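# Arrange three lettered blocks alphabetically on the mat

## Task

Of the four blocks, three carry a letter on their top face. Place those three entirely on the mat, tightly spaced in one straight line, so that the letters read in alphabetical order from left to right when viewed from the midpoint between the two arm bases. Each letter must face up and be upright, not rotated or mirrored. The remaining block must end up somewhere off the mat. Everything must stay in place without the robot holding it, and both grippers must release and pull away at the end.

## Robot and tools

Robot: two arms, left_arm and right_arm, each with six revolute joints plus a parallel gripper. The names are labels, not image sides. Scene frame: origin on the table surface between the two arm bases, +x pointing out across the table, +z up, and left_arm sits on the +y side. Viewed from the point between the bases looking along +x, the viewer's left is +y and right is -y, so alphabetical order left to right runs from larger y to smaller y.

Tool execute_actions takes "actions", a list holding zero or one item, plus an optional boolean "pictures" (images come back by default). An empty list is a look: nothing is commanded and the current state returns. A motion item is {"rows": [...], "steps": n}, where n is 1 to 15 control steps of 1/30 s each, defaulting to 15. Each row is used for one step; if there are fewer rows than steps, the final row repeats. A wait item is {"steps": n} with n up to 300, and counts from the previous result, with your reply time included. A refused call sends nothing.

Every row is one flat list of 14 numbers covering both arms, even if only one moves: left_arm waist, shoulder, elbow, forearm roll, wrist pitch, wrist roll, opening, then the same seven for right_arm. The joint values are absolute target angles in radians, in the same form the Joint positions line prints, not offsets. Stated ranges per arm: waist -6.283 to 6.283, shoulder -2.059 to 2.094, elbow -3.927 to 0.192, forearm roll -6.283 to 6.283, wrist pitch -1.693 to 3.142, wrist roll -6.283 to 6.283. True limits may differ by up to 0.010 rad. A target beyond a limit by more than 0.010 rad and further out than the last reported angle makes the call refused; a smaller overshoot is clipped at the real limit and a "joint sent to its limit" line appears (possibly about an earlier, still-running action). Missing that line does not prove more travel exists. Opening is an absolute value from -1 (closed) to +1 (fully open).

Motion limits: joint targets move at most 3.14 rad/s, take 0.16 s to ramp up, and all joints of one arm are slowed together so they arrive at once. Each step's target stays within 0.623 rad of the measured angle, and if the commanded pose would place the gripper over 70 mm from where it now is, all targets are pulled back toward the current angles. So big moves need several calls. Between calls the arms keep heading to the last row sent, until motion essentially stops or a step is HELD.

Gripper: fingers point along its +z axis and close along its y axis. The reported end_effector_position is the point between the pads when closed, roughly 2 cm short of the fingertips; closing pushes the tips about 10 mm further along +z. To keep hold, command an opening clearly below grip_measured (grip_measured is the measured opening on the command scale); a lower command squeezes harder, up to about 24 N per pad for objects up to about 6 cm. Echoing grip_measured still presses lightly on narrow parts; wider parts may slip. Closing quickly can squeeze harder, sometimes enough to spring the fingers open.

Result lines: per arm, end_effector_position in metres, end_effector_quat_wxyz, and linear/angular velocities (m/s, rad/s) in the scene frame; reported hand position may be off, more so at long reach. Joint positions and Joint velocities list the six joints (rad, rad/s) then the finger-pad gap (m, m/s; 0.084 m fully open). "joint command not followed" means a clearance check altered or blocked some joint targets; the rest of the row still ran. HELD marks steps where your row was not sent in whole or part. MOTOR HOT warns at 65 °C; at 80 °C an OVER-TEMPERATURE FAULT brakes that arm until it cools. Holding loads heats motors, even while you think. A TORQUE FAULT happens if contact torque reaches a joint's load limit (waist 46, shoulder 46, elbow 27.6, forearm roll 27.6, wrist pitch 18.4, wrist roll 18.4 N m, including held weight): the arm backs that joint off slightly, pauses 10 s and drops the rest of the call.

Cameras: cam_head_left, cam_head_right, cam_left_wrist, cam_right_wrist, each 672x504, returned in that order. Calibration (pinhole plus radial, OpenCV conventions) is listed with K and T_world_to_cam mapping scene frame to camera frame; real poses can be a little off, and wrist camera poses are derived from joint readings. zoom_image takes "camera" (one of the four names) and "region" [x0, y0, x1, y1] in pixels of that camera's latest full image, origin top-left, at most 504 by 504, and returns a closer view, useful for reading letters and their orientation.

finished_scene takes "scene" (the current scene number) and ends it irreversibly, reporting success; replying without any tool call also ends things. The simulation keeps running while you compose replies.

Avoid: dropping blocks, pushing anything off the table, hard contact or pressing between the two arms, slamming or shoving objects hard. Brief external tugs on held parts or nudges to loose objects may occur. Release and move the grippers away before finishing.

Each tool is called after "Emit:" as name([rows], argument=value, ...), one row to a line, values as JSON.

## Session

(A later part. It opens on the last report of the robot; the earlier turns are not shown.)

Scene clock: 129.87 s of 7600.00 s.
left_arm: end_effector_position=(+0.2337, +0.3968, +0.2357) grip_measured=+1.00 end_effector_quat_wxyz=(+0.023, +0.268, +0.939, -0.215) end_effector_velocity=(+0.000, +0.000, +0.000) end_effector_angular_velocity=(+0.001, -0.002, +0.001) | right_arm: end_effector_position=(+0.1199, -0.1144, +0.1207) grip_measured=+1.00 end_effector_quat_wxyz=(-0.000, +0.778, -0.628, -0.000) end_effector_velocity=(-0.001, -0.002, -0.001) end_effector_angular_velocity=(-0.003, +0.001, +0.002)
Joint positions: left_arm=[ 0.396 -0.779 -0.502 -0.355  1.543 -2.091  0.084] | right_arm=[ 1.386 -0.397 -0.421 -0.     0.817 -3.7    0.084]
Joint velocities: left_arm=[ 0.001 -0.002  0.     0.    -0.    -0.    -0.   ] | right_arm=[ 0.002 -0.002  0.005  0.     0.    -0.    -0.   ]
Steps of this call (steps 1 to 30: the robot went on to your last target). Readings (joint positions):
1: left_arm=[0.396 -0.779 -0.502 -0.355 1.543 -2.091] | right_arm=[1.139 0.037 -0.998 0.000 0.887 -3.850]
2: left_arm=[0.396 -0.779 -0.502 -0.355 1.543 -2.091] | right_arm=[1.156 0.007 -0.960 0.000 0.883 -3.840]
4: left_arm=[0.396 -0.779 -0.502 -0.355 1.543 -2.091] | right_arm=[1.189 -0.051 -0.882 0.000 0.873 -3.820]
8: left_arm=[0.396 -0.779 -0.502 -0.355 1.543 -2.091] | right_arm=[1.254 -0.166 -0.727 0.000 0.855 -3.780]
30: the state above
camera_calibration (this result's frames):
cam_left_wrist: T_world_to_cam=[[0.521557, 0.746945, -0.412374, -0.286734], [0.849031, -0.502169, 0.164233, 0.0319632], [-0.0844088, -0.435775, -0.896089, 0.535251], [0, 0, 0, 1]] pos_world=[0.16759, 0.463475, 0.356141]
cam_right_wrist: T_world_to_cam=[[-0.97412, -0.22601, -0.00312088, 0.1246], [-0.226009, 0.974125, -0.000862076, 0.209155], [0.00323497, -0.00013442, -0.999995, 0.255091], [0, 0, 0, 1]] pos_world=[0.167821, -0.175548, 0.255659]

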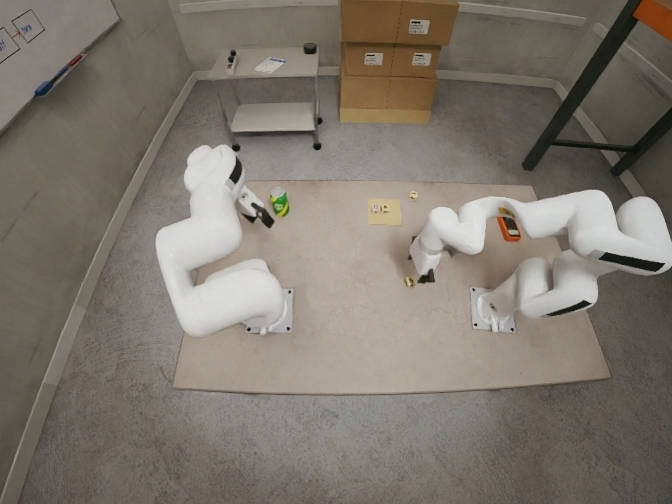

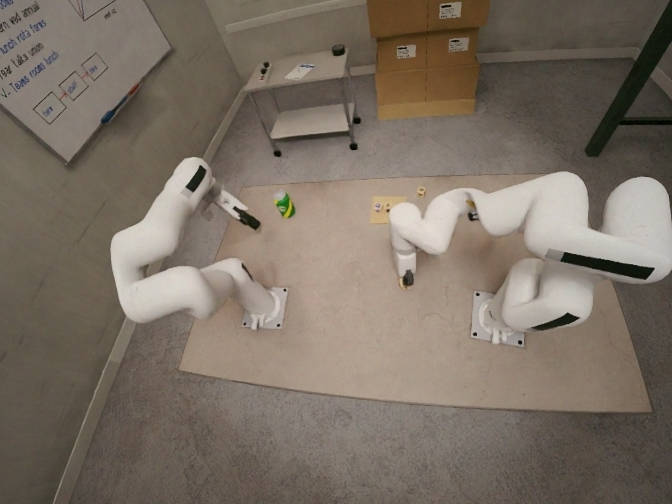

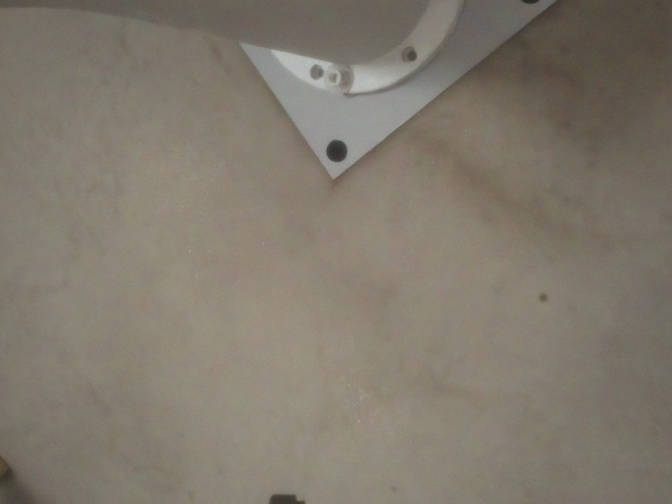

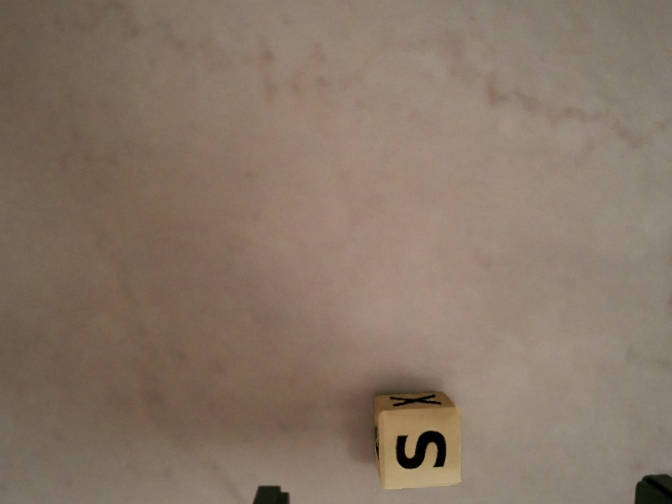

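Emit:
execute_actions([
  {"rows":[[0.396,-0.779,-0.502,-0.355,1.543,-2.091,1,1.386,-0.092,-0.351,0,0.443,-3.74,1]]},
], pictures=false)

Emit:
execute_actions([
  {"rows":[[0.396,-0.779,-0.502,-0.355,1.543,-2.091,1,1.386,-0.092,-0.351,0,0.443,-3.74,-0.8]]},
], pictures=false)

Emit:
execute_actions([
  {"rows":[[0.396,-0.779,-0.502,-0.355,1.543,-2.091,1,1.386,-0.397,-0.42,0,0.817,-3.74,-0.8]],"steps":10},
], pictures=false)

Emit:
execute_actions([
  {"rows":[[0.396,-0.779,-0.502,-0.355,1.543,-2.091,1,0.796,0.369,-1.304,0,0.935,-4.077,-0.8]]},
], pictures=false)

Emit:
execute_actions([
  {"steps":25},
], pictures=false)

Emit:
execute_actions([
  {"rows":[[0.396,-0.779,-0.502,-0.355,1.543,-2.091,1,0.796,0.525,-1.25,0,0.725,-4.077,-0.8]]},
], pictures=false)

Emit:
execute_actions([
  {"steps":5},
], pictures=false)

Emit:
execute_actions([
  {"rows":[[0.396,-0.779,-0.502,-0.355,1.543,-2.091,1,0.796,0.525,-1.25,0,0.725,-4.077,1]],"steps":10},
], pictures=false)

Emit:
execute_actions([
  {"rows":[[0.396,-0.779,-0.502,-0.355,1.543,-2.091,1,0.796,0.369,-1.304,0,0.935,-4.077,1]],"steps":10},
], pictures=false)

Emit:
execute_actions([
  {"rows":[[0.396,-0.779,-0.502,-0.355,1.543,-2.091,1,0.5,-0.4,-0.8,0,1.2,-4.077,1]]},
], pictures=false)

Emit:
execute_actions([
  {"steps":20},
])

Emit:
zoom_image(camera="cam_head_left", region=[345, 180, 435, 240])

Scene clock: 150.37 s of 7600.00 s.
left_arm: end_effector_position=(+0.2337, +0.3968, +0.2357) grip_measured=+1.00 end_effector_quat_wxyz=(+0.023, +0.268, +0.939, -0.215) end_effector_velocity=(-0.000, -0.000, -0.000) end_effector_angular_velocity=(+0.000, -0.000, -0.000) | right_arm: end_effector_position=(+0.1205, -0.1122, +0.0286) grip_measured=+1.00 end_effector_quat_wxyz=(-0.000, +0.790, -0.613, -0.000) end_effector_velocity=(+0.006, +0.019, +0.005) end_effector_angular_velocity=(+0.059, -0.022, +0.006)
Joint positions: left_arm=[ 0.396 -0.779 -0.502 -0.355  1.543 -2.091  0.084] | right_arm=[ 1.386 -0.095 -0.352 -0.     0.447 -3.74   0.084]
Joint velocities: left_arm=[-0. -0.  0.  0. -0.  0. -0.] | right_arm=[ 0.001  0.009 -0.014 -0.001 -0.059 -0.005  0.   ]
Steps of this call (steps 1 to 15: the robot went on to your last target; steps 16 to 90: nothing new was sent; then 17.00 s passed at rest; steps 91 to 105: all 15 steps of this action). Readings (joint positions):
91: left_arm=[0.396 -0.779 -0.502 -0.355 1.543 -2.091] | right_arm=[1.386 -0.397 -0.420 -0.000 0.817 -3.700]
92: left_arm=[0.396 -0.779 -0.502 -0.355 1.543 -2.091] | right_arm=[1.386 -0.393 -0.419 -0.000 0.810 -3.701]
94: left_arm=[0.396 -0.779 -0.502 -0.355 1.543 -2.091] | right_arm=[1.386 -0.354 -0.413 -0.000 0.755 -3.707]
98: left_arm=[0.396 -0.779 -0.502 -0.355 1.543 -2.091] | right_arm=[1.386 -0.179 -0.369 0.000 0.555 -3.728]
105: the state above

Scene clock: 150.87 s of 7600.00 s.
left_arm: end_effector_position=(+0.2337, +0.3968, +0.2357) grip_measured=+1.00 end_effector_quat_wxyz=(+0.023, +0.268, +0.939, -0.215) end_effector_velocity=(+0.000, +0.000, +0.000) end_effector_angular_velocity=(+0.001, -0.002, -0.000) | right_arm: end_effector_position=(+0.1205, -0.1124, +0.0278) grip_measured=-0.33 end_effector_quat_wxyz=(-0.000, +0.791, -0.612, -0.000) end_effector_velocity=(+0.000, +0.001, +0.001) end_effector_angular_velocity=(+0.002, -0.001, +0.000)
Joint positions: left_arm=[ 0.396 -0.779 -0.502 -0.355  1.543 -2.091  0.084] | right_arm=[ 1.386 -0.093 -0.351  0.     0.443 -3.74   0.03 ]
Joint velocities: left_arm=[-0.    -0.001 -0.     0.    -0.001  0.    -0.   ] | right_arm=[ 0.    -0.    -0.003 -0.     0.001  0.     0.   ]
Steps of this call (steps 1 to 15: all 15 steps of this action). Readings (joint positions):
1: left_arm=[0.396 -0.779 -0.502 -0.355 1.543 -2.091] | right_arm=[1.386 -0.095 -0.353 -0.000 0.445 -3.740]
2: left_arm=[0.396 -0.779 -0.502 -0.355 1.543 -2.091] | right_arm=[1.386 -0.095 -0.353 -0.000 0.444 -3.740]
4: left_arm=[0.396 -0.779 -0.502 -0.355 1.543 -2.091] | right_arm=[1.386 -0.094 -0.352 -0.000 0.444 -3.740]
8: left_arm=[0.396 -0.779 -0.502 -0.355 1.543 -2.091] | right_arm=[1.386 -0.093 -0.351 -0.000 0.443 -3.740]
15: the state above

Scene clock: 151.20 s of 7600.00 s.
left_arm: end_effector_position=(+0.2337, +0.3968, +0.2357) grip_measured=+1.00 end_effector_quat_wxyz=(+0.023, +0.268, +0.939, -0.215) end_effector_velocity=(-0.000, +0.000, +0.000) end_effector_angular_velocity=(+0.000, -0.001, +0.001) | right_arm: end_effector_position=(+0.1216, -0.1090, +0.1140) grip_measured=-0.33 end_effector_quat_wxyz=(-0.006, +0.791, -0.612, -0.002) end_effector_velocity=(-0.011, -0.030, +0.170) end_effector_angular_velocity=(+0.005, -0.002, +0.001)
Joint positions: left_arm=[ 0.396 -0.779 -0.502 -0.355  1.543 -2.091  0.084] | right_arm=[ 1.386 -0.368 -0.417 -0.     0.772 -3.74   0.03 ]
Joint velocities: left_arm=[ 0.001 -0.002  0.001  0.     0.     0.    -0.   ] | right_arm=[ 0.    -0.557 -0.111 -0.001  0.663 -0.001 -0.   ]
Steps of this call (steps 1 to 10: all 10 steps of this action). Readings (joint positions):
1: left_arm=[0.396 -0.779 -0.502 -0.355 1.543 -2.091] | right_arm=[1.386 -0.093 -0.352 0.000 0.443 -3.740]
2: left_arm=[0.396 -0.779 -0.502 -0.355 1.543 -2.091] | right_arm=[1.386 -0.096 -0.353 0.000 0.450 -3.740]
4: left_arm=[0.396 -0.779 -0.502 -0.355 1.543 -2.091] | right_arm=[1.386 -0.136 -0.361 0.000 0.506 -3.740]
8: left_arm=[0.396 -0.779 -0.502 -0.355 1.543 -2.091] | right_arm=[1.386 -0.312 -0.404 -0.000 0.707 -3.740]
10: the state above

Scene clock: 151.70 s of 7600.00 s.
left_arm: end_effector_position=(+0.2337, +0.3968, +0.2357) grip_measured=+1.00 end_effector_quat_wxyz=(+0.023, +0.268, +0.939, -0.215) end_effector_velocity=(+0.000, +0.000, +0.000) end_effector_angular_velocity=(+0.001, -0.001, +0.001) | right_arm: end_effector_position=(+0.2841, -0.0758, +0.1254) grip_measured=-0.33 end_effector_quat_wxyz=(+0.017, +0.745, -0.667, +0.001) end_effector_velocity=(+0.396, +0.067, +0.031) end_effector_angular_velocity=(+0.086, -0.053, -0.263)
Joint positions: left_arm=[ 0.396 -0.779 -0.502 -0.355  1.543 -2.091  0.084] | right_arm=[ 1.054  0.023 -0.863 -0.     0.875 -3.93   0.03 ]
Joint velocities: left_arm=[ 0. -0. -0. -0. -0. -0. -0.] | right_arm=[-0.615  0.826 -1.067  0.     0.141 -0.353  0.   ]
Steps of this call (steps 1 to 15: all 15 steps of this action). Readings (joint positions):
1: left_arm=[0.396 -0.779 -0.502 -0.355 1.543 -2.091] | right_arm=[1.386 -0.382 -0.420 -0.000 0.790 -3.740]
2: left_arm=[0.396 -0.779 -0.502 -0.355 1.543 -2.091] | right_arm=[1.382 -0.385 -0.424 0.000 0.801 -3.743]
4: left_arm=[0.396 -0.779 -0.502 -0.355 1.543 -2.091] | right_arm=[1.341 -0.342 -0.467 0.000 0.813 -3.768]
8: left_arm=[0.396 -0.779 -0.502 -0.355 1.543 -2.091] | right_arm=[1.211 -0.191 -0.614 -0.000 0.839 -3.840]
15: the state above

Scene clock: 152.53 s of 7600.00 s.
left_arm: end_effector_position=(+0.2337, +0.3968, +0.2357) grip_measured=+1.00 end_effector_quat_wxyz=(+0.023, +0.268, +0.939, -0.215) end_effector_velocity=(+0.000, +0.000, +0.000) end_effector_angular_velocity=(-0.000, +0.000, -0.000) | right_arm: end_effector_position=(+0.4544, -0.0871, +0.1208) grip_measured=-0.33 end_effector_quat_wxyz=(-0.000, +0.707, -0.707, +0.000) end_effector_velocity=(+0.003, -0.002, -0.001) end_effector_angular_velocity=(-0.000, -0.001, -0.004)
Joint positions: left_arm=[ 0.396 -0.779 -0.502 -0.355  1.543 -2.091  0.084] | right_arm=[ 0.797  0.368 -1.303  0.     0.935 -4.077  0.03 ]
Joint velocities: left_arm=[-0.     0.001 -0.001 -0.    -0.     0.     0.   ] | right_arm=[-0.005  0.005 -0.004 -0.    -0.001 -0.001 -0.   ]
Steps of this call (steps 1 to 25: the robot went on to your last target). Readings (joint positions):
1: left_arm=[0.396 -0.779 -0.502 -0.355 1.543 -2.091] | right_arm=[1.033 0.050 -0.899 -0.000 0.880 -3.941]
2: left_arm=[0.396 -0.779 -0.502 -0.355 1.543 -2.091] | right_arm=[1.013 0.078 -0.934 -0.000 0.885 -3.953]
4: left_arm=[0.396 -0.779 -0.502 -0.355 1.543 -2.091] | right_arm=[0.972 0.133 -1.003 -0.000 0.894 -3.976]
8: left_arm=[0.396 -0.779 -0.502 -0.355 1.543 -2.091] | right_arm=[0.892 0.241 -1.141 -0.000 0.913 -4.022]
25: the state above

Scene clock: 153.03 s of 7600.00 s.
left_arm: end_effector_position=(+0.2337, +0.3968, +0.2357) grip_measured=+1.00 end_effector_quat_wxyz=(+0.023, +0.268, +0.939, -0.215) end_effector_velocity=(+0.000, +0.000, +0.000) end_effector_angular_velocity=(+0.000, -0.000, +0.001) | right_arm: end_effector_position=(+0.4551, -0.0871, +0.0310) grip_measured=-0.33 end_effector_quat_wxyz=(-0.001, +0.707, -0.707, +0.000) end_effector_velocity=(-0.000, -0.001, -0.006) end_effector_angular_velocity=(+0.002, -0.003, -0.002)
Joint positions: left_arm=[ 0.396 -0.779 -0.502 -0.355  1.543 -2.091  0.084] | right_arm=[ 0.796  0.523 -1.251 -0.     0.726 -4.077  0.03 ]
Joint velocities: left_arm=[ 0.001  0.001 -0.001  0.    -0.     0.     0.   ] | right_arm=[-0.001  0.009  0.008  0.    -0.02   0.001 -0.   ]
Steps of this call (steps 1 to 15: all 15 steps of this action). Readings (joint positions):
1: left_arm=[0.396 -0.779 -0.502 -0.355 1.543 -2.091] | right_arm=[0.797 0.369 -1.303 0.000 0.935 -4.077]
2: left_arm=[0.396 -0.779 -0.502 -0.355 1.543 -2.091] | right_arm=[0.797 0.371 -1.302 -0.000 0.928 -4.077]
4: left_arm=[0.396 -0.779 -0.502 -0.355 1.543 -2.091] | right_arm=[0.796 0.402 -1.295 -0.000 0.877 -4.077]
8: left_arm=[0.396 -0.779 -0.502 -0.355 1.543 -2.091] | right_arm=[0.796 0.503 -1.253 0.000 0.765 -4.077]
15: the state above

Scene clock: 153.20 s of 7600.00 s.
left_arm: end_effector_position=(+0.2337, +0.3968, +0.2357) grip_measured=+1.00 end_effector_quat_wxyz=(+0.023, +0.268, +0.939, -0.215) end_effector_velocity=(+0.000, +0.000, -0.001) end_effector_angular_velocity=(-0.001, +0.001, +0.001) | right_arm: end_effector_position=(+0.4551, -0.0872, +0.0307) grip_measured=-0.33 end_effector_quat_wxyz=(-0.001, +0.707, -0.707, +0.000) end_effector_velocity=(-0.000, -0.001, -0.001) end_effector_angular_velocity=(-0.001, +0.000, -0.000)
Joint positions: left_arm=[ 0.396 -0.779 -0.502 -0.355  1.543 -2.091  0.084] | right_arm=[ 0.796  0.524 -1.251 -0.     0.725 -4.077  0.03 ]
Joint velocities: left_arm=[ 0.001  0.002  0.     0.    -0.001  0.    -0.   ] | right_arm=[-0.     0.     0.002 -0.    -0.002  0.     0.   ]
Steps of this call (steps 1 to 5: the robot went on to your last target). Readings (joint positions):
1: left_arm=[0.396 -0.779 -0.502 -0.355 1.543 -2.091] | right_arm=[0.796 0.524 -1.251 -0.000 0.726 -4.077]
2: left_arm=[0.396 -0.779 -0.502 -0.355 1.543 -2.091] | right_arm=[0.796 0.524 -1.251 -0.000 0.725 -4.077]
4: left_arm=[0.396 -0.779 -0.502 -0.355 1.543 -2.091] | right_arm=[0.796 0.524 -1.251 -0.000 0.725 -4.077]
5: the state above

Scene clock: 153.53 s of 7600.00 s.
left_arm: end_effector_position=(+0.2337, +0.3968, +0.2357) grip_measured=+1.00 end_effector_quat_wxyz=(+0.023, +0.268, +0.939, -0.215) end_effector_velocity=(-0.000, +0.000, -0.000) end_effector_angular_velocity=(-0.000, +0.001, +0.000) | right_arm: end_effector_position=(+0.4547, -0.0874, +0.0300) grip_measured=+0.99 end_effector_quat_wxyz=(-0.000, +0.707, -0.707, +0.000) end_effector_velocity=(+0.001, +0.000, +0.001) end_effector_angular_velocity=(+0.001, -0.001, -0.001)
Joint positions: left_arm=[ 0.396 -0.779 -0.502 -0.355  1.543 -2.091  0.084] | right_arm=[ 0.796  0.525 -1.25  -0.     0.725 -4.077  0.084]
Joint velocities: left_arm=[ 0.001  0.001  0.     0.    -0.     0.    -0.   ] | right_arm=[-0.001 -0.002 -0.     0.     0.001  0.     0.006]
Steps of this call (steps 1 to 10: all 10 steps of this action). Readings (joint positions):
1: left_arm=[0.396 -0.779 -0.502 -0.355 1.543 -2.091] | right_arm=[0.796 0.524 -1.251 -0.000 0.725 -4.077]
2: left_arm=[0.396 -0.779 -0.502 -0.355 1.543 -2.091] | right_arm=[0.796 0.524 -1.250 -0.000 0.725 -4.077]
4: left_arm=[0.396 -0.779 -0.502 -0.355 1.543 -2.091] | right_arm=[0.796 0.525 -1.250 -0.000 0.725 -4.077]
8: left_arm=[0.396 -0.779 -0.502 -0.355 1.543 -2.091] | right_arm=[0.796 0.525 -1.250 -0.000 0.725 -4.077]
10: the state above

Scene clock: 153.87 s of 7600.00 s.
left_arm: end_effector_position=(+0.2337, +0.3968, +0.2357) grip_measured=+1.00 end_effector_quat_wxyz=(+0.023, +0.268, +0.939, -0.215) end_effector_velocity=(-0.000, +0.000, -0.000) end_effector_angular_velocity=(-0.000, +0.000, +0.000) | right_arm: end_effector_position=(+0.4591, -0.0842, +0.1222) grip_measured=+1.00 end_effector_quat_wxyz=(-0.009, +0.707, -0.707, +0.001) end_effector_velocity=(-0.031, -0.023, +0.051) end_effector_angular_velocity=(-0.061, +0.085, +0.000)
Joint positions: left_arm=[ 0.396 -0.779 -0.502 -0.355  1.543 -2.091  0.084] | right_arm=[ 0.796  0.371 -1.308 -0.     0.918 -4.077  0.084]
Joint velocities: left_arm=[ 0.  0.  0.  0. -0.  0. -0.] | right_arm=[ 0.    -0.122 -0.004  0.001  0.231 -0.001 -0.   ]
Steps of this call (steps 1 to 10: all 10 steps of this action). Readings (joint positions):
1: left_arm=[0.396 -0.779 -0.502 -0.355 1.543 -2.091] | right_arm=[0.796 0.525 -1.250 -0.000 0.725 -4.077]
2: left_arm=[0.396 -0.779 -0.502 -0.355 1.543 -2.091] | right_arm=[0.796 0.522 -1.251 0.000 0.732 -4.077]
4: left_arm=[0.396 -0.779 -0.502 -0.355 1.543 -2.091] | right_arm=[0.796 0.491 -1.257 0.000 0.783 -4.077]
8: left_arm=[0.396 -0.779 -0.502 -0.355 1.543 -2.091] | right_arm=[0.796 0.391 -1.301 -0.000 0.894 -4.077]
10: the state above

Scene clock: 154.37 s of 7600.00 s.
left_arm: end_effector_position=(+0.2337, +0.3968, +0.2357) grip_measured=+1.00 end_effector_quat_wxyz=(+0.023, +0.268, +0.939, -0.215) end_effector_velocity=(+0.000, +0.000, +0.000) end_effector_angular_velocity=(+0.000, -0.001, +0.001) | right_arm: end_effector_position=(+0.4053, -0.2248, +0.2106) grip_measured=+1.00 end_effector_quat_wxyz=(+0.008, +0.638, -0.770, -0.002) end_effector_velocity=(-0.174, -0.291, +0.194) end_effector_angular_velocity=(+0.032, -0.068, -0.428)
Joint positions: left_arm=[ 0.396 -0.779 -0.502 -0.355  1.543 -2.091  0.084] | right_arm=[ 0.609 -0.097 -0.986 -0.     1.1   -4.077  0.084]
Joint velocities: left_arm=[ 0.001 -0.    -0.     0.    -0.     0.    -0.   ] | right_arm=[-0.429 -1.198  0.731 -0.     0.392 -0.    -0.   ]
Steps of this call (steps 1 to 15: all 15 steps of this action). Readings (joint positions):
1: left_arm=[0.396 -0.779 -0.502 -0.355 1.543 -2.091] | right_arm=[0.796 0.369 -1.307 -0.000 0.925 -4.077]
2: left_arm=[0.396 -0.779 -0.502 -0.355 1.543 -2.091] | right_arm=[0.794 0.365 -1.300 0.000 0.931 -4.077]
4: left_arm=[0.396 -0.779 -0.502 -0.355 1.543 -2.091] | right_arm=[0.772 0.321 -1.254 0.000 0.955 -4.077]
8: left_arm=[0.396 -0.779 -0.502 -0.355 1.543 -2.091] | right_arm=[0.705 0.172 -1.150 -0.000 1.011 -4.077]
15: the state above

Scene clock: 155.03 s of 7600.00 s.
left_arm: end_effector_position=(+0.2337, +0.3968, +0.2357) grip_measured=+1.00 end_effector_quat_wxyz=(+0.023, +0.268, +0.939, -0.215) end_effector_velocity=(-0.000, +0.000, -0.000) end_effector_angular_velocity=(-0.001, +0.002, +0.000) | right_arm: end_effector_position=(+0.3531, -0.2932, +0.2461) grip_measured=+1.00 end_effector_quat_wxyz=(-0.000, -0.595, +0.804, +0.000) end_effector_velocity=(-0.000, -0.001, +0.002) end_effector_angular_velocity=(+0.002, -0.005, -0.003)
Joint positions: left_arm=[ 0.396 -0.779 -0.502 -0.355  1.543 -2.091  0.084] | right_arm=[ 0.5   -0.399 -0.8    0.     1.2   -4.077  0.084]
Joint velocities: left_arm=[ 0.001  0.002 -0.     0.     0.001  0.    -0.   ] | right_arm=[-0.002 -0.007  0.002  0.     0.     0.001  0.   ]
Steps of this call (steps 1 to 20: the robot went on to your last target). Readings (joint positions):
1: left_arm=[0.396 -0.779 -0.502 -0.355 1.543 -2.091] | right_arm=[0.594 -0.137 -0.962 -0.000 1.113 -4.077]
2: left_arm=[0.396 -0.779 -0.502 -0.355 1.543 -2.091] | right_arm=[0.580 -0.178 -0.937 -0.000 1.126 -4.077]
4: left_arm=[0.396 -0.779 -0.502 -0.355 1.543 -2.091] | right_arm=[0.550 -0.260 -0.886 -0.000 1.154 -4.077]
8: left_arm=[0.396 -0.779 -0.502 -0.355 1.543 -2.091] | right_arm=[0.508 -0.379 -0.816 -0.000 1.192 -4.077]
20: the state above
camera_calibration (this result's frames):
cam_left_wrist: T_world_to_cam=[[0.521557, 0.746945, -0.412374, -0.286734], [0.849031, -0.502169, 0.164233, 0.0319632], [-0.0844087, -0.435775, -0.896089, 0.535251], [0, 0, 0, 1]] pos_world=[0.16759, 0.463475, 0.356141]
cam_right_wrist: T_world_to_cam=[[-0.960958, 0.276684, -0.00227699, 0.454332], [0.276688, 0.960959, -0.00147596, 0.255024], [0.00177972, -0.00204835, -0.999996, 0.379695], [0, 0, 0, 1]] pos_world=[0.365356, -0.369997, 0.381104]

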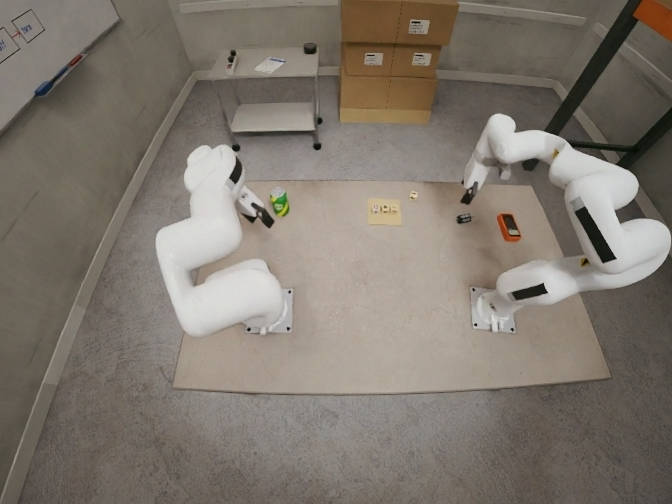

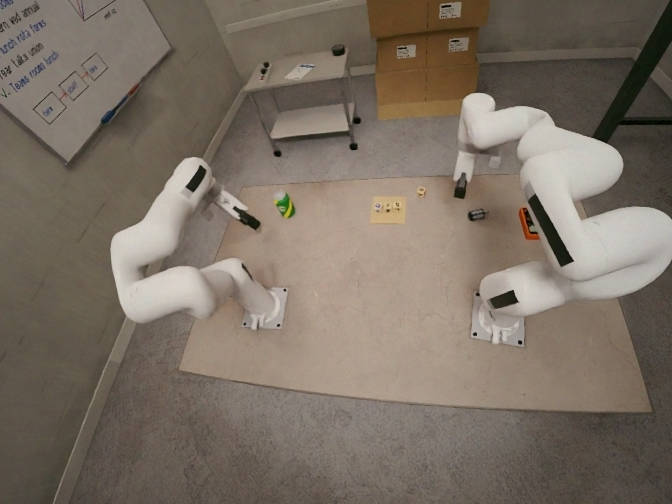

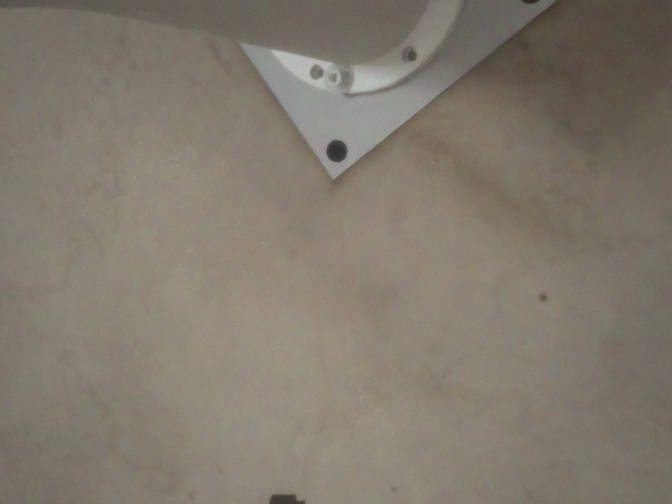

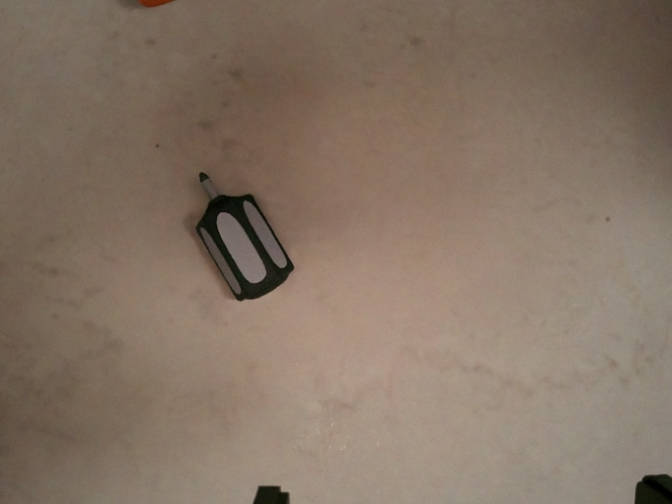

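Region (345, 180, 435, 240) of cam_head_left's 672x504 image, scaled by 5.600, with more detail than that image has.

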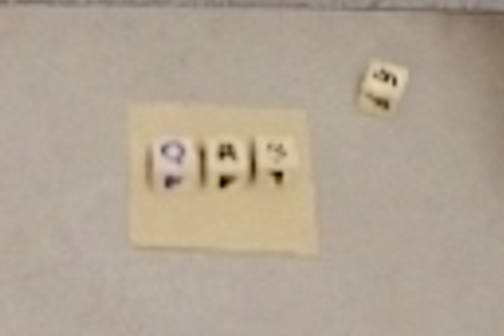

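Emit:
finished_scene(scene=2)

The scene is finished: the task was done.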